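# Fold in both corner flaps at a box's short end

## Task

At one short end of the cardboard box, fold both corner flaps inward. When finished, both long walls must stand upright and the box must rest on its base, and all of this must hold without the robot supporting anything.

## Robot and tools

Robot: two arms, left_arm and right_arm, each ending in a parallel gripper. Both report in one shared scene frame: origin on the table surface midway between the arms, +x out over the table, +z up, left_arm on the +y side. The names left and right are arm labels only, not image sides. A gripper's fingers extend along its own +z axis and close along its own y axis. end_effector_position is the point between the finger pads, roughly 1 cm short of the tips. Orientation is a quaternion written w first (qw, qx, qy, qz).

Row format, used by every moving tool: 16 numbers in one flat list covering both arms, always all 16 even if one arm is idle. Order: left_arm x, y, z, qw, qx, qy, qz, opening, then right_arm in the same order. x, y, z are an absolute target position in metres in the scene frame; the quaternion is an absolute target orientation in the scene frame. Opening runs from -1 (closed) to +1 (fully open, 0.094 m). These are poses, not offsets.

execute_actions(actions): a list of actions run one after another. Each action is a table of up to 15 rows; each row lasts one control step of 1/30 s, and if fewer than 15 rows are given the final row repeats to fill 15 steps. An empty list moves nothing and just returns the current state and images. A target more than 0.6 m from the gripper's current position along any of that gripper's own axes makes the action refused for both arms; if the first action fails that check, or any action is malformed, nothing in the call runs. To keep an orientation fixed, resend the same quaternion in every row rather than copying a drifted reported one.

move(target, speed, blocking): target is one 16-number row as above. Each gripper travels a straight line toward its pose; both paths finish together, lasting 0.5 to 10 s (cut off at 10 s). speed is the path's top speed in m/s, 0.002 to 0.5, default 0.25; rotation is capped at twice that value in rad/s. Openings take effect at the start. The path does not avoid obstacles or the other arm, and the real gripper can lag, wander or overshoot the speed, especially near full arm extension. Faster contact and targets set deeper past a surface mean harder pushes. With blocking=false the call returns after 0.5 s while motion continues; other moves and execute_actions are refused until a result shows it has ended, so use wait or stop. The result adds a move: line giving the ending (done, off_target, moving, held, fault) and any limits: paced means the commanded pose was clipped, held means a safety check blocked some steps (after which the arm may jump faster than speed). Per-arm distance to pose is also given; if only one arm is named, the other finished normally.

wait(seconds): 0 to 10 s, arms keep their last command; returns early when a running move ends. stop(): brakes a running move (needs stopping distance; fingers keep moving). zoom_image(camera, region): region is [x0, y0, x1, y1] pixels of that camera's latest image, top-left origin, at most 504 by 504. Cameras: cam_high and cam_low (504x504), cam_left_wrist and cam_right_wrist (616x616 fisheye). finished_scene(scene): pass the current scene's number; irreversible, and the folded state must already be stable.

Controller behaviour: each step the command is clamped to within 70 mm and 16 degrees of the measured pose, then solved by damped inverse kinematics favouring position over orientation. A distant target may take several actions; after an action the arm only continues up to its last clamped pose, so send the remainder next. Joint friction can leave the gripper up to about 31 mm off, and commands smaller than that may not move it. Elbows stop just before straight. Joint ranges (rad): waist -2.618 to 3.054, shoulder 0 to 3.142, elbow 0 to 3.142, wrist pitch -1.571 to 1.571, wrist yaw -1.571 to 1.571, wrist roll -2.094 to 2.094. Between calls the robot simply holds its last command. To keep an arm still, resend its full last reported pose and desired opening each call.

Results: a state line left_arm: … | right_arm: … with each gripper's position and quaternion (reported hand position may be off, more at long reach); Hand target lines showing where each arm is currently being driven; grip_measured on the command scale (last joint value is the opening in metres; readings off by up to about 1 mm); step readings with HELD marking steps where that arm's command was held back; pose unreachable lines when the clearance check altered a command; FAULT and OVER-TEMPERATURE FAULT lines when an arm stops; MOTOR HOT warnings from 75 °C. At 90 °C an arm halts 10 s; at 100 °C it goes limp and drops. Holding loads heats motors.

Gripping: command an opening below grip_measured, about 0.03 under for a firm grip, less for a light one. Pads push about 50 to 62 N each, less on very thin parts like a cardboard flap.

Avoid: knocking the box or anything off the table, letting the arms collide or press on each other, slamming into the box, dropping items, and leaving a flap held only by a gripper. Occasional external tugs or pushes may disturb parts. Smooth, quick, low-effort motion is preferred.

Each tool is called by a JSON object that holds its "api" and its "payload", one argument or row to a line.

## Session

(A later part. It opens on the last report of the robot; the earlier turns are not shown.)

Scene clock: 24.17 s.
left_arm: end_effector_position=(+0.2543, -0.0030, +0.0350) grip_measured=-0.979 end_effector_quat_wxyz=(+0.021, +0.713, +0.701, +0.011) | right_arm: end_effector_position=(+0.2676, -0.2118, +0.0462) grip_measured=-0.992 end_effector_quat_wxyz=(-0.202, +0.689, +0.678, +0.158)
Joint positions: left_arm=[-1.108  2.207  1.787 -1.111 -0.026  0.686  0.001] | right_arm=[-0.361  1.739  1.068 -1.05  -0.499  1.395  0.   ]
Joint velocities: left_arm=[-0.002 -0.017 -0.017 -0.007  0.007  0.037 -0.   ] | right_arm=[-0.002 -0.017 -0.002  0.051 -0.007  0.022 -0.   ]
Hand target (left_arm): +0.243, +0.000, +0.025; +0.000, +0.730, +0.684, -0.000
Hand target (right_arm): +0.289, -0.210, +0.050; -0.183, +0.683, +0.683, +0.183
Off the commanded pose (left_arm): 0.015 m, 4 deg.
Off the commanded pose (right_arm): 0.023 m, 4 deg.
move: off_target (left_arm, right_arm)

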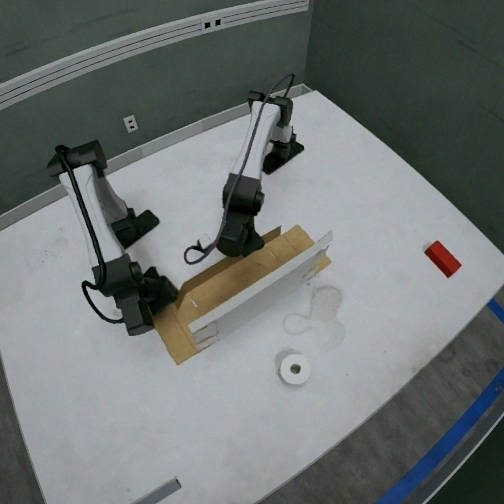

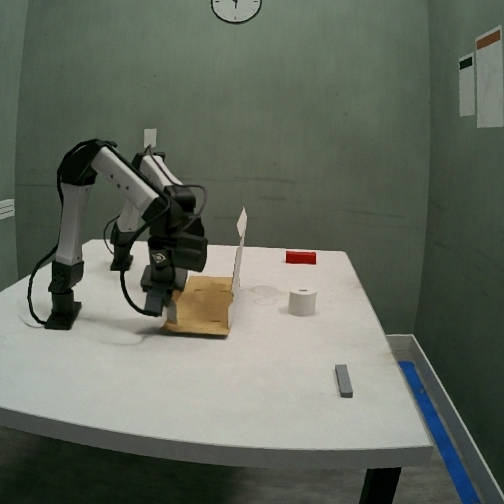

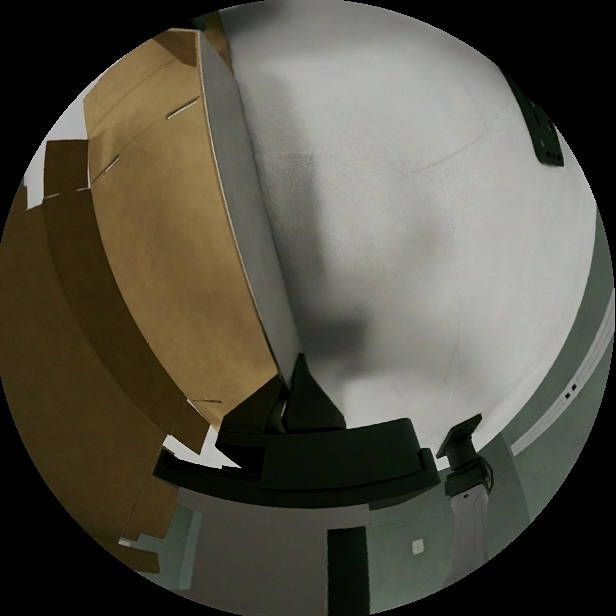

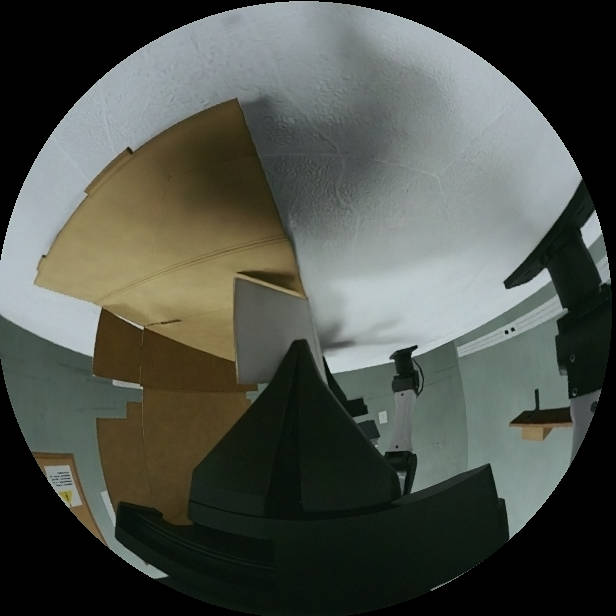

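{"api": "move", "payload": {
  "target": [0.243,0.0,0.025,0,0.73,0.683,0,-1,0.295,-0.21,0.05,-0.183,0.683,0.683,0.183,-1],
  "speed": 0.05
}}

{"api": "move", "payload": {
  "target": [0.243,0.0,0.025,0,0.73,0.683,0,-1,0.295,-0.175,0.05,-0.183,0.683,0.683,0.183,-1],
  "speed": 0.05
}}

{"api": "move", "payload": {
  "target": [0.243,0.0,0.025,0,0.73,0.683,0,-1,0.35,-0.3,0.07,-0.271,0.653,0.653,0.271,-1]
}}

{"api": "move", "payload": {
  "target": [0.243,0.0,0.025,0,0.73,0.683,0,-1,0.45,-0.275,0.06,-0.271,0.653,0.653,0.271,-1],
  "speed": 0.15
}}

{"api": "move", "payload": {
  "target": [0.243,0.0,0.025,0,0.73,0.683,0,-1,0.43,-0.243,0.052,-0.271,0.653,0.653,0.271,-1],
  "speed": 0.1
}}

{"api": "move", "payload": {
  "target": [0.243,0.0,0.025,0,0.73,0.683,0,-1,0.355,-0.233,0.052,-0.271,0.653,0.653,0.271,-1],
  "speed": 0.04
}}

Scene clock: 35.27 s.
left_arm: end_effector_position=(+0.2550, -0.0028, +0.0350) grip_measured=-0.979 end_effector_quat_wxyz=(+0.022, +0.710, +0.703, +0.012) | right_arm: end_effector_position=(+0.2723, -0.2127, +0.0461) grip_measured=-0.992 end_effector_quat_wxyz=(-0.203, +0.690, +0.677, +0.157)
Joint positions: left_arm=[-1.108  2.207  1.787 -1.11  -0.029  0.68   0.001] | right_arm=[-0.361  1.758  1.091 -1.057 -0.498  1.397  0.   ]
Joint velocities: left_arm=[ 0.012  0.012 -0.012 -0.066  0.051  0.007 -0.001] | right_arm=[ 0.002 -0.012 -0.007  0.037  0.007 -0.022 -0.   ]
Hand target (left_arm): +0.243, +0.000, +0.025; +0.000, +0.729, +0.684, -0.000
Hand target (right_arm): +0.294, -0.210, +0.051; -0.183, +0.683, +0.683, +0.183
Off the commanded pose (left_arm): 0.016 m, 4 deg.
Off the commanded pose (right_arm): 0.023 m, 4 deg.
move: off_target (left_arm, right_arm)

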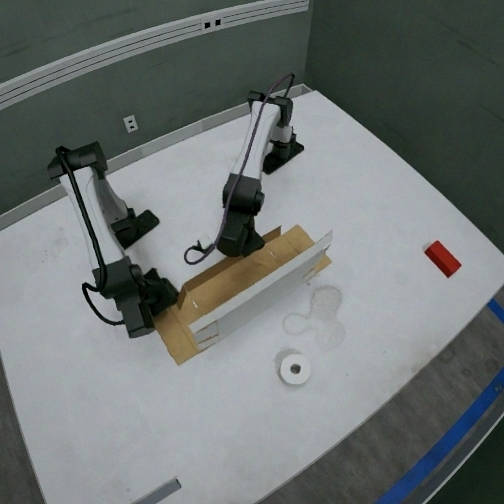

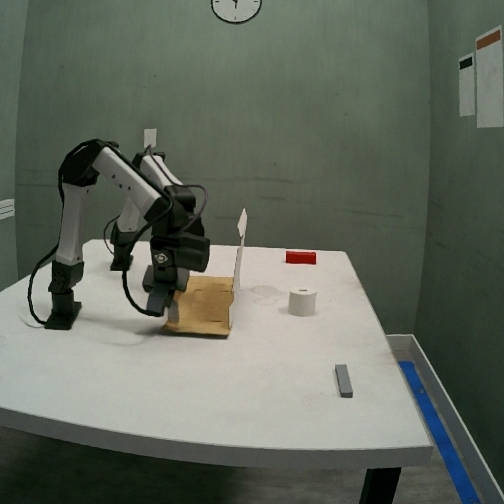

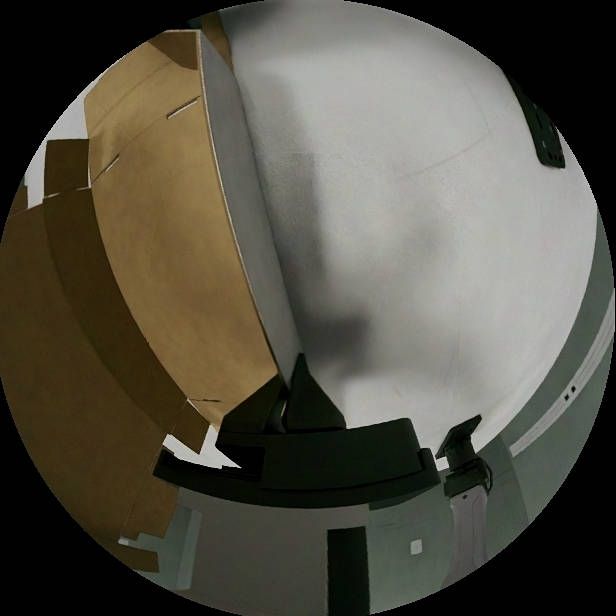

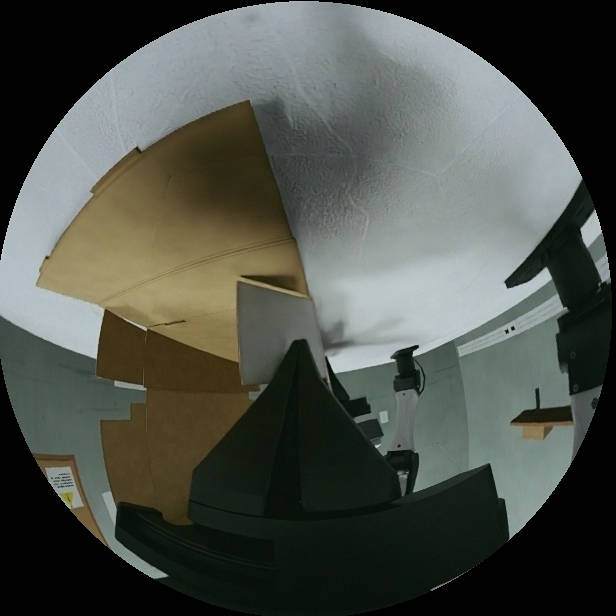

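Scene clock: 36.67 s.
left_arm: end_effector_position=(+0.2544, +0.0002, +0.0349) grip_measured=-0.979 end_effector_quat_wxyz=(+0.016, +0.717, +0.696, +0.014) | right_arm: end_effector_position=(+0.2894, -0.1860, +0.0426) grip_measured=-0.992 end_effector_quat_wxyz=(-0.179, +0.692, +0.681, +0.160)
Joint positions: left_arm=[-1.105  2.207  1.787 -1.121 -0.031  0.702  0.001] | right_arm=[-0.251  1.758  1.091 -0.952 -0.483  1.532  0.   ]
Joint velocities: left_arm=[ 0.002 -0.002 -0.012 -0.022  0.037 -0.11   0.   ] | right_arm=[-0.012 -0.012 -0.012 -0.037 -0.007 -0.051 -0.001]
Hand target (left_arm): +0.243, +0.000, +0.025; -0.000, +0.730, +0.684, -0.000
Hand target (right_arm): +0.294, -0.176, +0.049; -0.182, +0.683, +0.683, +0.182
Off the commanded pose (left_arm): 0.015 m, 3 deg.
Off the commanded pose (right_arm): 0.014 m, 3 deg.
move: off_target (left_arm, right_arm)

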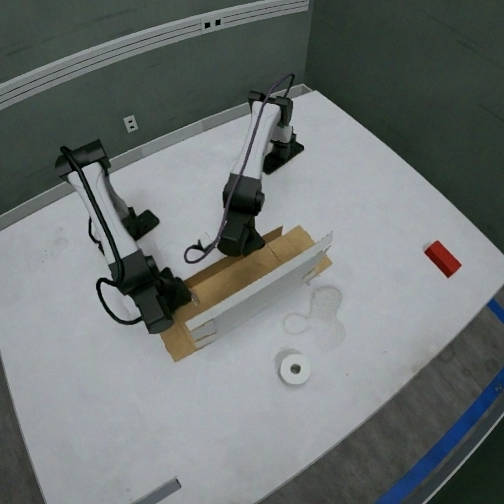

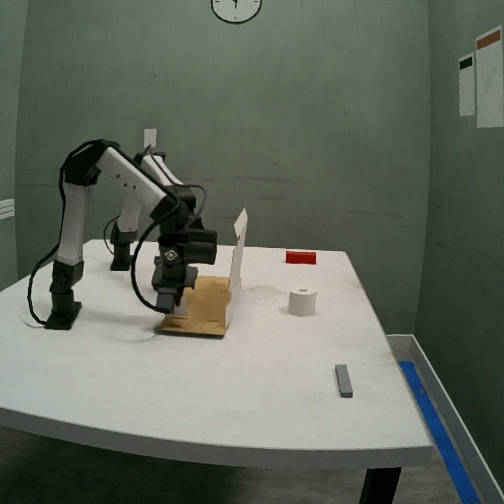

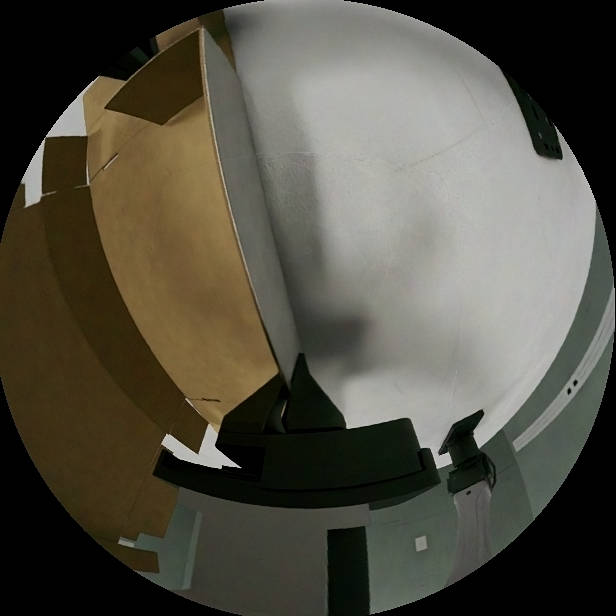

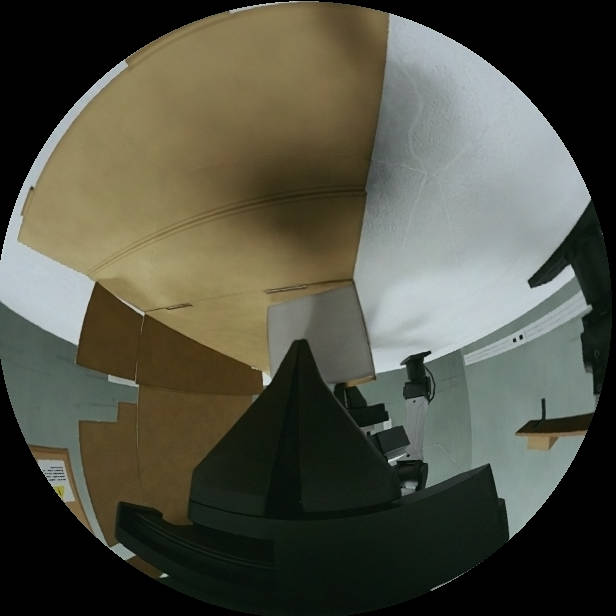

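Scene clock: 38.10 s.
left_arm: end_effector_position=(+0.2536, -0.0013, +0.0349) grip_measured=-0.979 end_effector_quat_wxyz=(+0.017, +0.722, +0.691, +0.009) | right_arm: end_effector_position=(+0.3474, -0.2981, +0.0681) grip_measured=-0.992 end_effector_quat_wxyz=(-0.276, +0.656, +0.650, +0.268)
Joint positions: left_arm=[-1.105  2.207  1.787 -1.118 -0.022  0.717  0.001] | right_arm=[-0.652  2.2    1.679 -1.465 -0.692  0.984  0.   ]
Joint velocities: left_arm=[-0.012  0.002 -0.002 -0.007  0.037 -0.022 -0.   ] | right_arm=[ 0.002  0.017 -0.017 -0.051  0.007 -0.051  0.   ]
Hand target (left_arm): +0.243, +0.000, +0.025; -0.000, +0.730, +0.684, -0.000
Hand target (right_arm): +0.352, -0.297, +0.070; -0.276, +0.651, +0.653, +0.273
Off the commanded pose (left_arm): 0.015 m, 3 deg.
Off the commanded pose (right_arm): 0.004 m, 1 deg.
move: off_target (left_arm)

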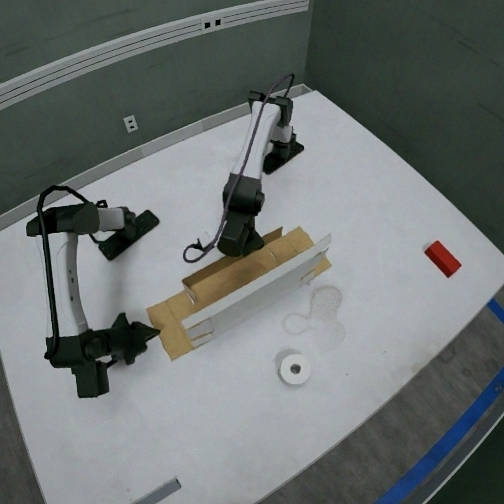

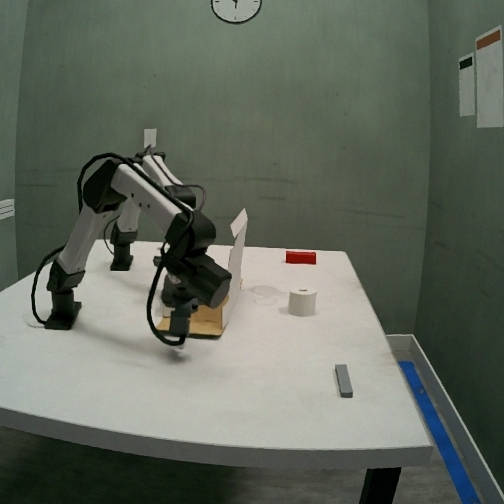

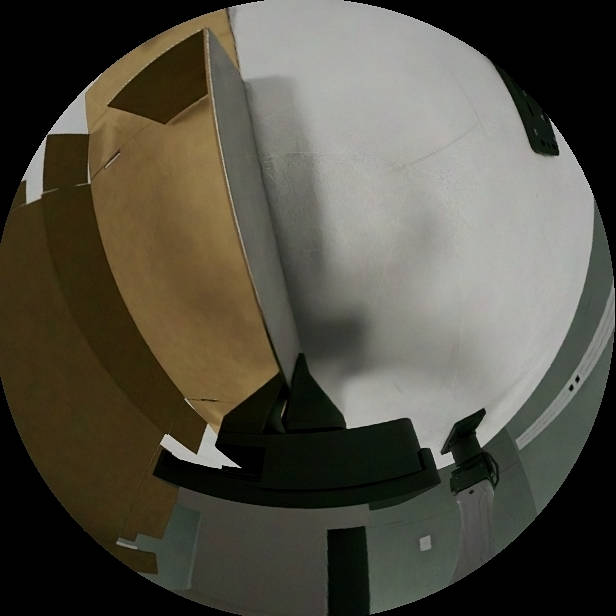

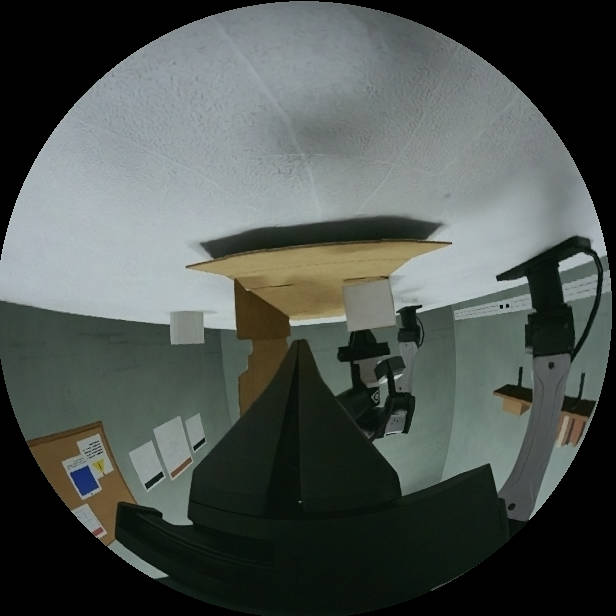

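Scene clock: 39.40 s.
left_arm: end_effector_position=(+0.2536, -0.0013, +0.0349) grip_measured=-0.979 end_effector_quat_wxyz=(+0.017, +0.722, +0.691, +0.009) | right_arm: end_effector_position=(+0.4465, -0.2755, +0.0552) grip_measured=-0.992 end_effector_quat_wxyz=(-0.266, +0.655, +0.654, +0.268)
Joint positions: left_arm=[-1.105  2.207  1.787 -1.118 -0.022  0.717  0.001] | right_arm=[-0.516  2.544  2.252 -1.562 -0.731  1.156  0.   ]
Joint velocities: left_arm=[ 0.002  0.007 -0.027  0.066 -0.037 -0.007 -0.001] | right_arm=[ 0.012 -0.007  0.012 -0.066 -0.037  0.007  0.001]
Hand target (left_arm): +0.243, +0.000, +0.025; -0.000, +0.730, +0.683, -0.000
Hand target (right_arm): +0.450, -0.274, +0.059; -0.266, +0.656, +0.652, +0.272
Off the commanded pose (left_arm): 0.015 m, 3 deg.
Off the commanded pose (right_arm): 0.006 m, 1 deg.
joint sent to its limit (right arm) — the command would take joint 4 (wrist pitch) past its lower limit, so that joint was sent only as far as its limit.
move: off_target (left_arm)

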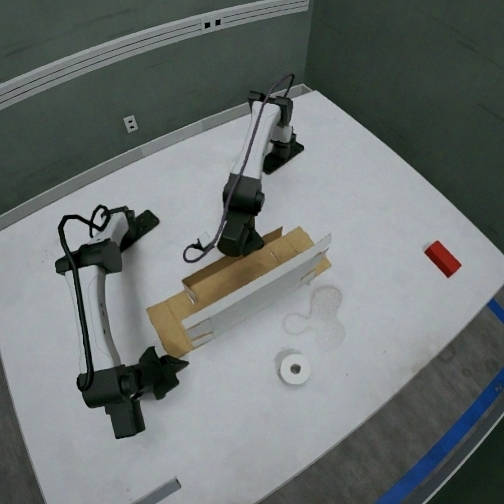

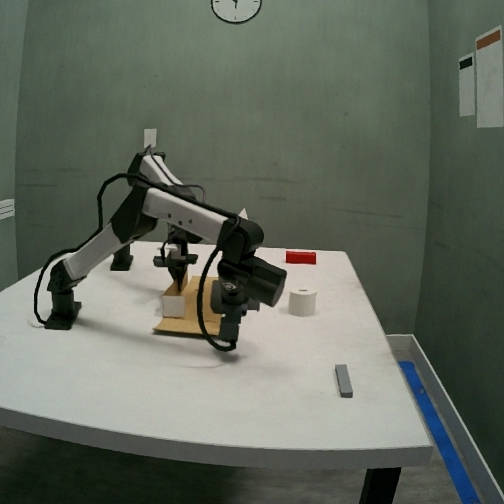

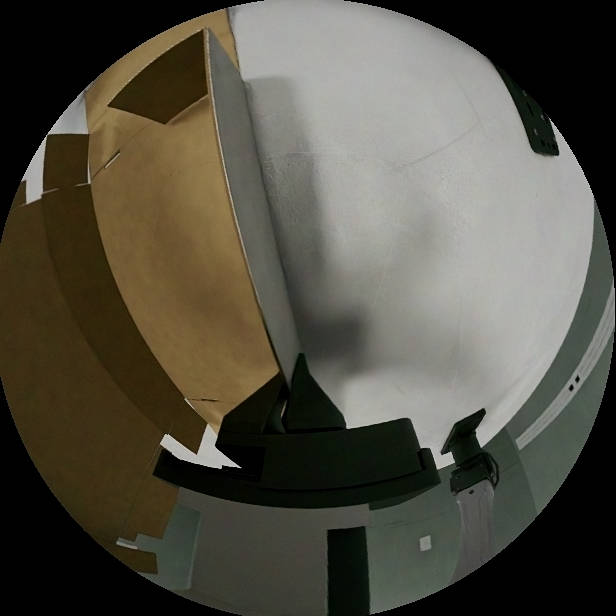

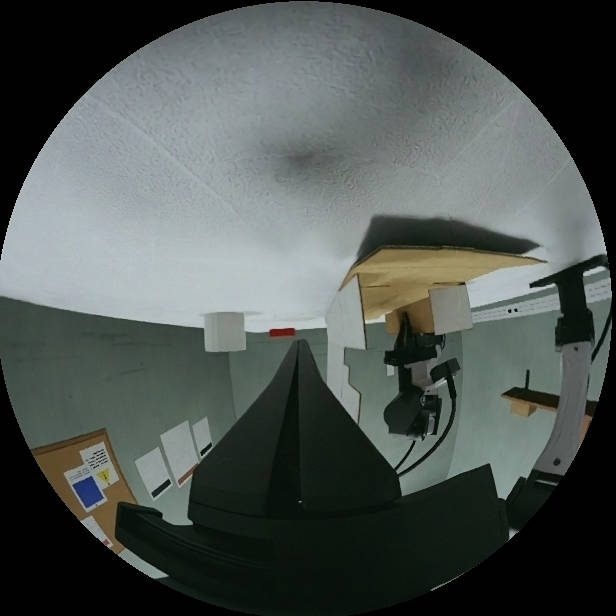

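Scene clock: 40.37 s.
left_arm: end_effector_position=(+0.2536, -0.0013, +0.0349) grip_measured=-0.979 end_effector_quat_wxyz=(+0.017, +0.722, +0.691, +0.009) | right_arm: end_effector_position=(+0.4300, -0.2460, +0.0459) grip_measured=-0.992 end_effector_quat_wxyz=(-0.274, +0.654, +0.654, +0.264)
Joint positions: left_arm=[-1.105  2.207  1.787 -1.118 -0.022  0.717  0.001] | right_arm=[-0.464  2.428  2.002 -1.406 -0.745  1.212  0.   ]
Joint velocities: left_arm=[ 0.007 -0.002 -0.012  0.022 -0.066 -0.007 -0.001] | right_arm=[-0.002 -0.002 -0.017  0.066 -0.007  0.051 -0.   ]
Hand target (left_arm): +0.243, +0.000, +0.025; -0.000, +0.730, +0.683, -0.000
Hand target (right_arm): +0.429, -0.243, +0.052; -0.271, +0.653, +0.653, +0.270
Off the commanded pose (left_arm): 0.015 m, 3 deg.
Off the commanded pose (right_arm): 0.007 m, 1 deg.
move: off_target (left_arm)

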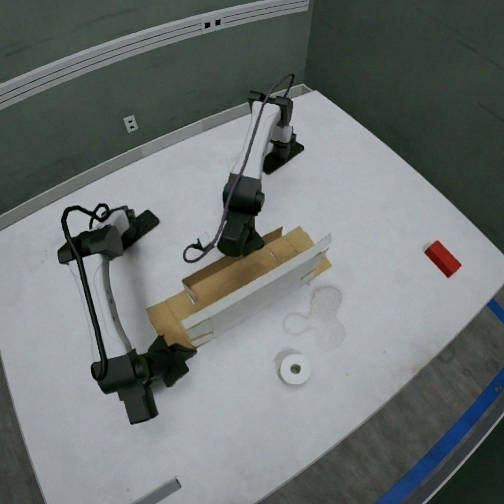

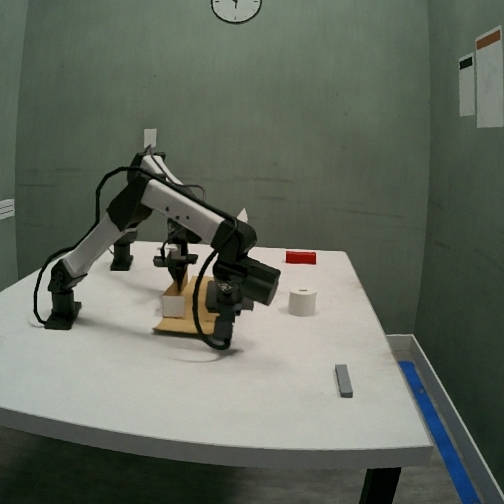

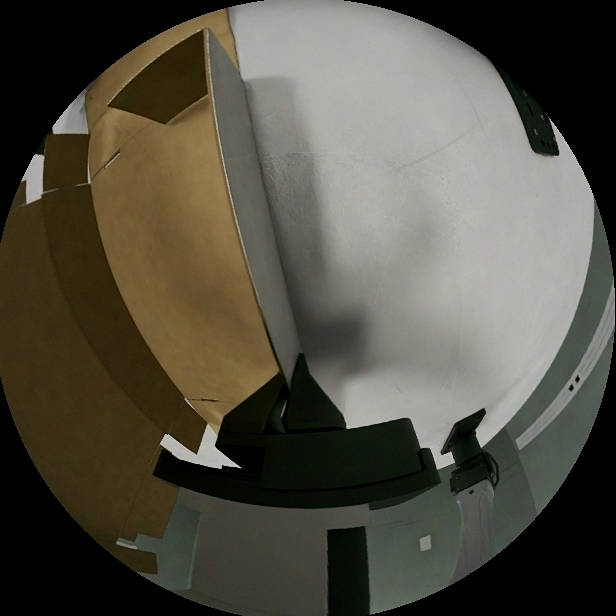

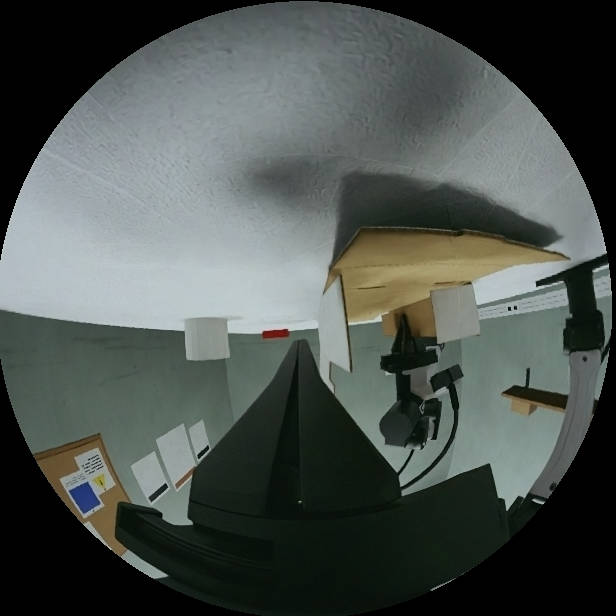

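Scene clock: 42.60 s.
left_arm: end_effector_position=(+0.2521, -0.0011, +0.0349) grip_measured=-0.979 end_effector_quat_wxyz=(+0.015, +0.730, +0.683, +0.007) | right_arm: end_effector_position=(+0.3600, -0.2337, +0.0480) grip_measured=-0.992 end_effector_quat_wxyz=(-0.271, +0.653, +0.654, +0.268)
Joint positions: left_arm=[-1.105  2.207  1.787 -1.123 -0.016  0.74   0.001] | right_arm=[-0.481  2.138  1.513 -1.211 -0.745  1.192  0.   ]
Joint velocities: left_arm=[-0.002  0.007 -0.017 -0.022  0.022 -0.051 -0.   ] | right_arm=[ 0.002 -0.007  0.007 -0.007  0.037 -0.007  0.   ]
Hand target (left_arm): +0.243, +0.000, +0.025; -0.000, +0.730, +0.683, +0.000
Hand target (right_arm): +0.354, -0.234, +0.052; -0.271, +0.653, +0.653, +0.271
Off the commanded pose (left_arm): 0.013 m, 2 deg.
Off the commanded pose (right_arm): 0.006 m, 0 deg.
move: off_target (left_arm)

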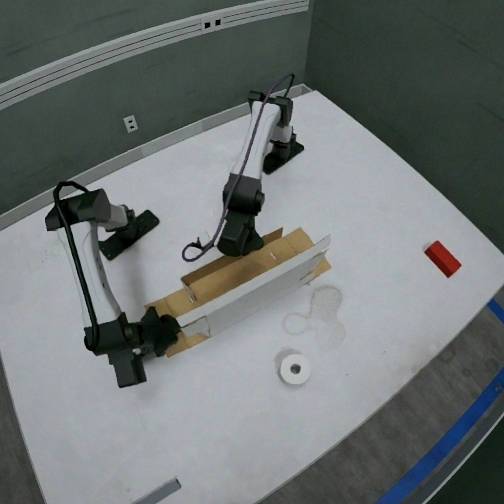

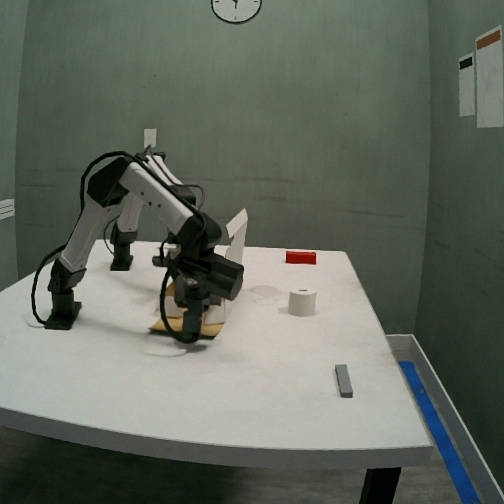

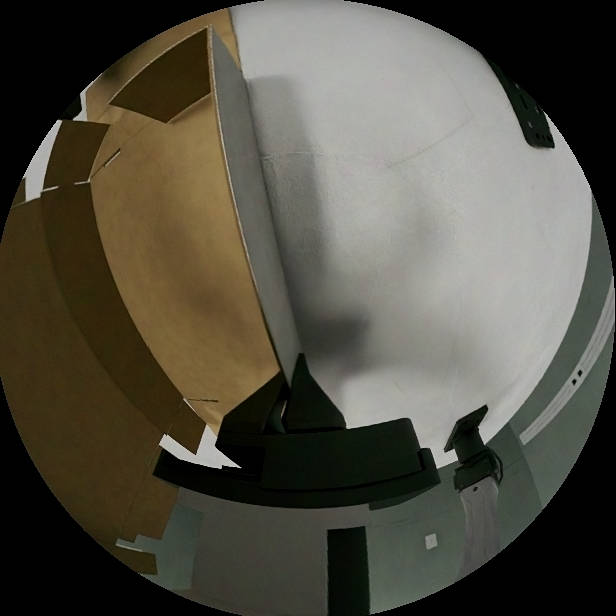

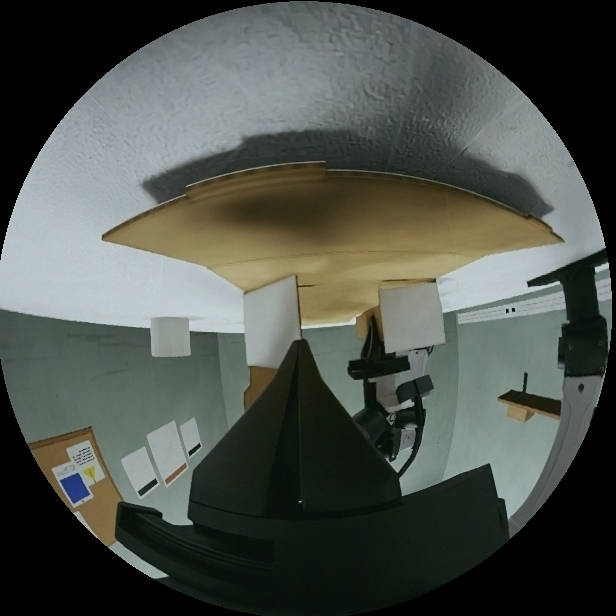

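{"api": "move", "payload": {
  "target": [0.243,0.0,0.025,0,0.73,0.683,0,-1,0.368,-0.25,0.054,-0.22,0.74,0.57,0.285,-1],
  "speed": 0.1
}}

{"api": "move", "payload": {
  "target": [0.243,0.0,0.025,0,0.73,0.683,0,-1,0.366,-0.215,0.052,-0.22,0.74,0.57,0.285,-1],
  "speed": 0.04
}}

{"api": "move", "payload": {
  "target": [0.243,0.0,0.025,0,0.73,0.683,0,-1,0.355,-0.18,0.052,-0.171,0.814,0.47,0.296,-1],
  "speed": 0.05
}}

Scene clock: 55.67 s.
left_arm: end_effector_position=(+0.2522, -0.0011, +0.0349) grip_measured=-0.979 end_effector_quat_wxyz=(+0.015, +0.730, +0.683, +0.007) | right_arm: end_effector_position=(+0.3710, -0.2466, +0.0510) grip_measured=-0.992 end_effector_quat_wxyz=(-0.228, +0.735, +0.572, +0.284)
Joint positions: left_arm=[-1.105  2.207  1.787 -1.122 -0.016  0.74   0.001] | right_arm=[-0.507  2.02   1.372 -0.983 -0.744  1.496  0.   ]
Joint velocities: left_arm=[-0.002  0.027  0.012 -0.007  0.081  0.066 -0.002] | right_arm=[-0.007 -0.012 -0.012  0.081 -0.037  0.037  0.001]
Hand target (left_arm): +0.243, +0.000, +0.025; -0.000, +0.730, +0.683, -0.000
Hand target (right_arm): +0.368, -0.250, +0.053; -0.221, +0.739, +0.569, +0.286
Off the commanded pose (left_arm): 0.014 m, 2 deg.
Off the commanded pose (right_arm): 0.005 m, 1 deg.
move: off_target (left_arm)

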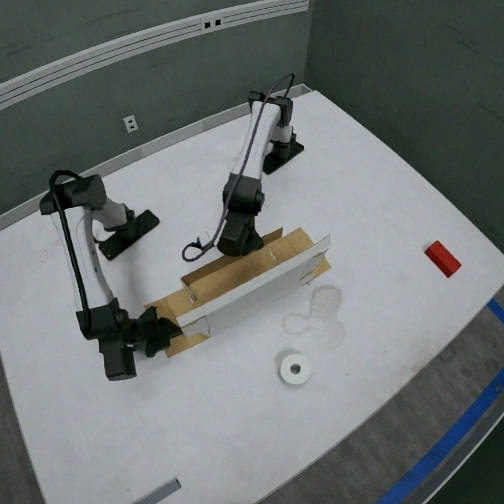

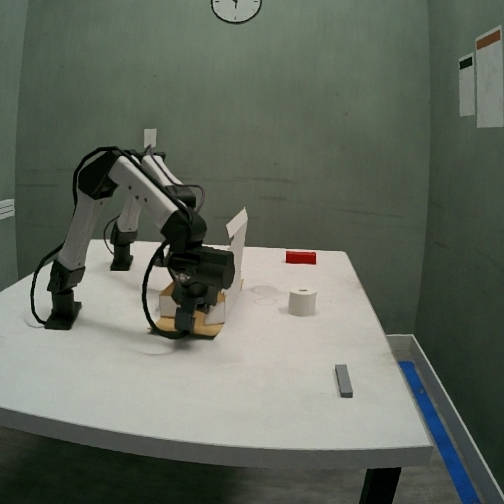

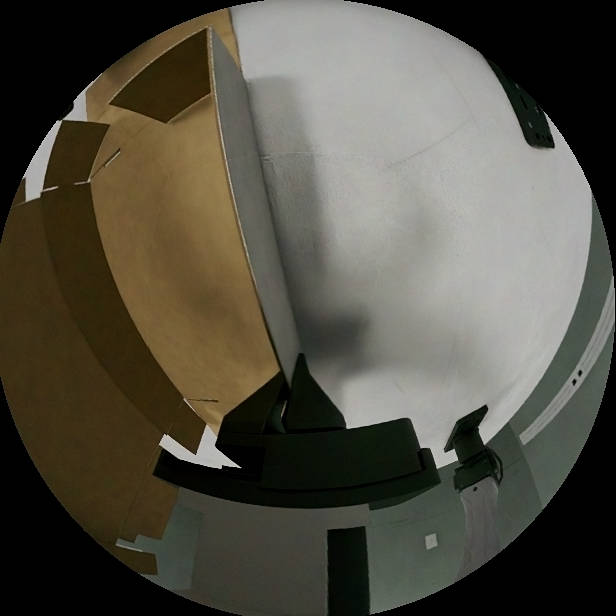

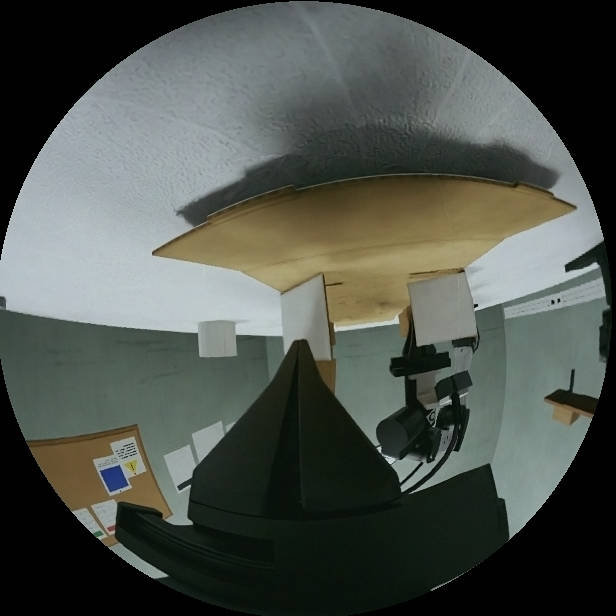

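Scene clock: 56.77 s.
left_arm: end_effector_position=(+0.2521, -0.0011, +0.0349) grip_measured=-0.979 end_effector_quat_wxyz=(+0.015, +0.729, +0.684, +0.007) | right_arm: end_effector_position=(+0.3710, -0.2227, +0.0488) grip_measured=-0.992 end_effector_quat_wxyz=(-0.215, +0.742, +0.569, +0.283)
Joint positions: left_arm=[-1.105  2.207  1.787 -1.123 -0.016  0.735  0.001] | right_arm=[-0.436  1.96   1.284 -0.859 -0.726  1.619  0.   ]
Joint velocities: left_arm=[ 0.002 -0.017 -0.017  0.022 -0.007  0.022 -0.   ] | right_arm=[-0.002 -0.012 -0.002 -0.007 -0.007  0.11  -0.   ]
Hand target (left_arm): +0.243, +0.000, +0.025; -0.000, +0.730, +0.683, -0.000
Hand target (right_arm): +0.366, -0.216, +0.052; -0.219, +0.739, +0.570, +0.284
Off the commanded pose (left_arm): 0.013 m, 2 deg.
Off the commanded pose (right_arm): 0.010 m, 1 deg.
move: off_target (left_arm)

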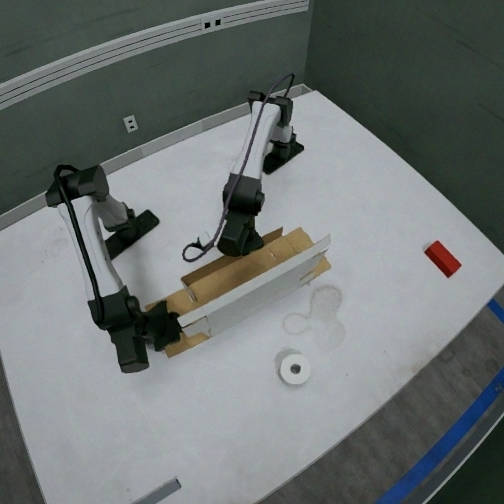

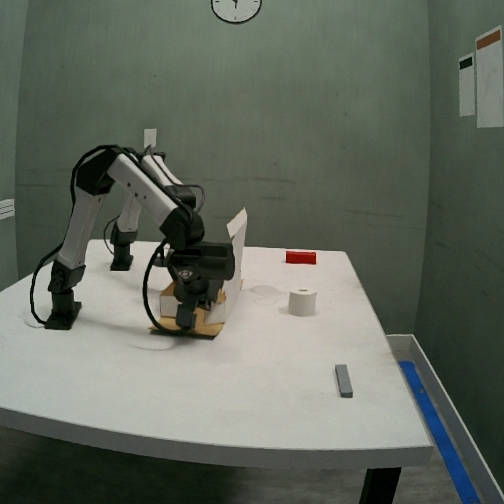

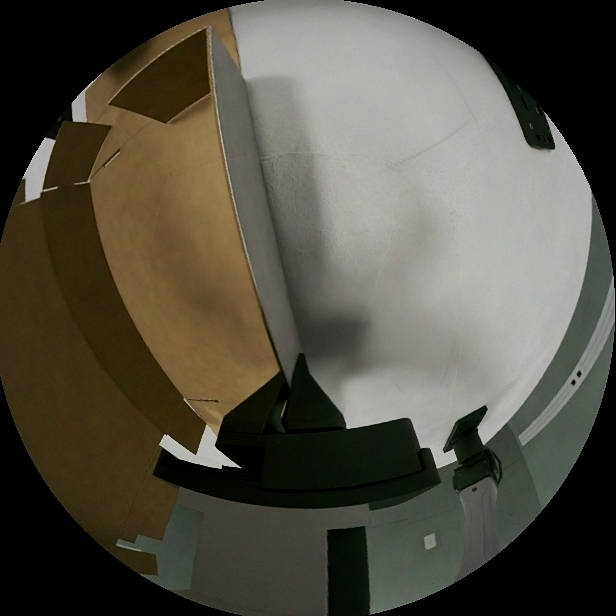

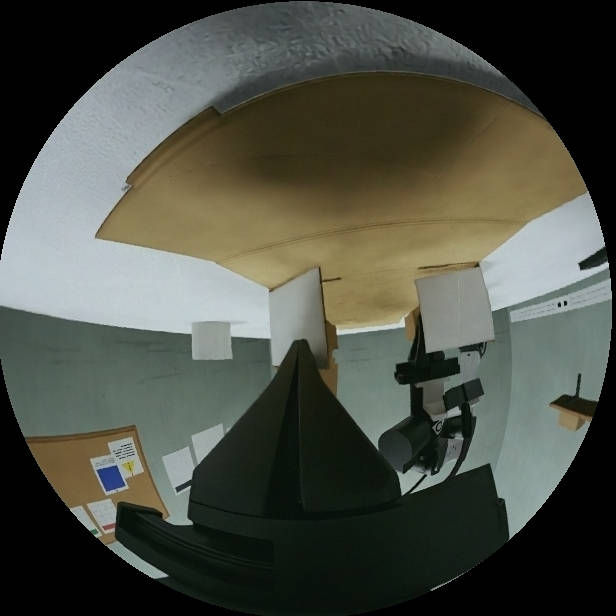

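Scene clock: 59.60 s.
left_arm: end_effector_position=(+0.2520, -0.0009, +0.0349) grip_measured=-0.979 end_effector_quat_wxyz=(+0.014, +0.728, +0.686, +0.007) | right_arm: end_effector_position=(+0.3598, -0.1894, +0.0479) grip_measured=-0.992 end_effector_quat_wxyz=(-0.167, +0.815, +0.473, +0.290)
Joint positions: left_arm=[-1.105  2.207  1.787 -1.123 -0.016  0.732  0.001] | right_arm=[-0.305  1.741  0.995 -0.501 -0.611  2.097  0.   ]
Joint velocities: left_arm=[-0.027 -0.012 -0.002  0.007  0.007 -0.022 -0.   ] | right_arm=[-0.017 -0.022 -0.022  0.051 -0.081  0.022 -0.001]
Hand target (left_arm): +0.243, +0.000, +0.025; -0.000, +0.730, +0.683, -0.000
Hand target (right_arm): +0.354, -0.182, +0.051; -0.173, +0.810, +0.476, +0.295
Off the commanded pose (left_arm): 0.013 m, 2 deg.
Off the commanded pose (right_arm): 0.011 m, 1 deg.
joint sent to its limit (right arm) — the command would take joint 6 (wrist roll) past its upper limit, so that joint was sent only as far as its limit.
move: off_target (left_arm, right_arm)

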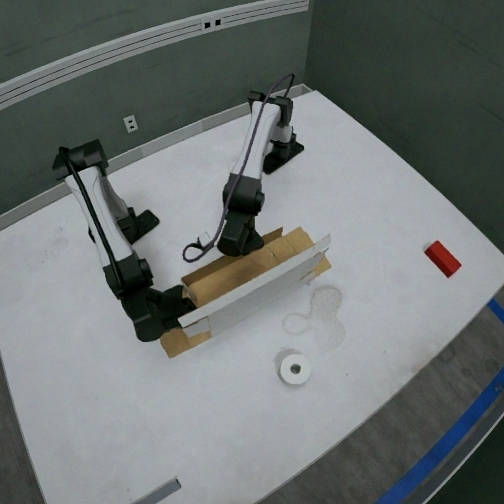

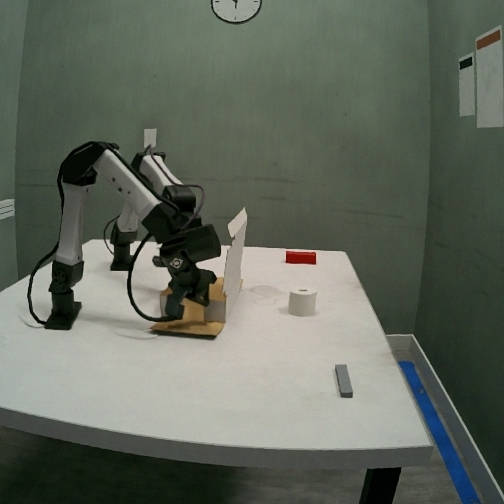

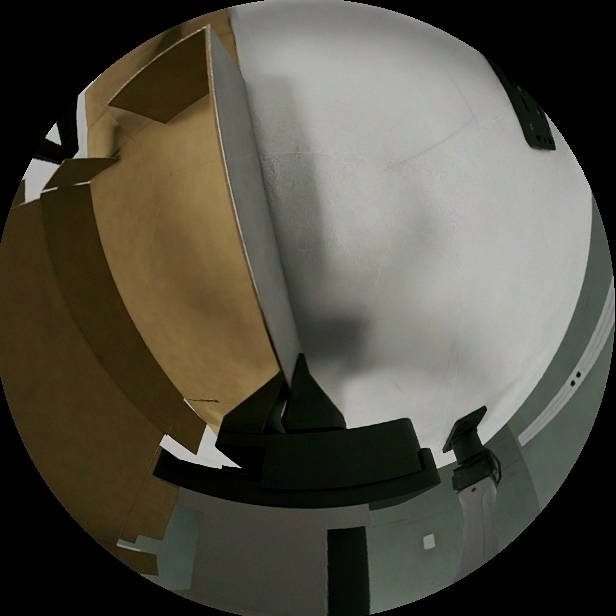

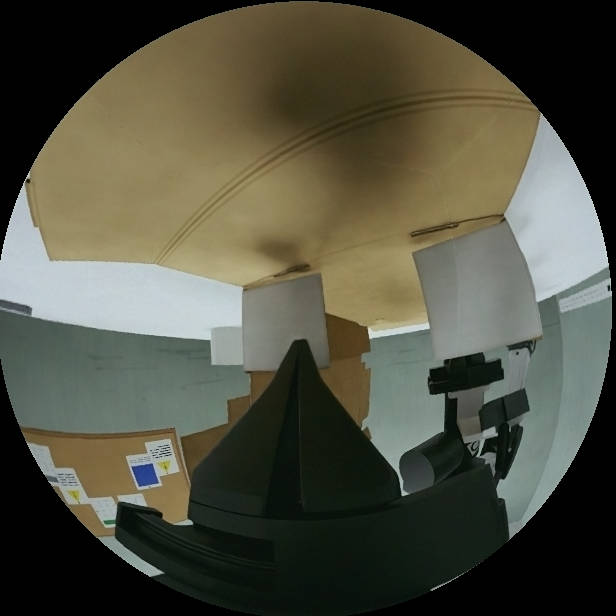

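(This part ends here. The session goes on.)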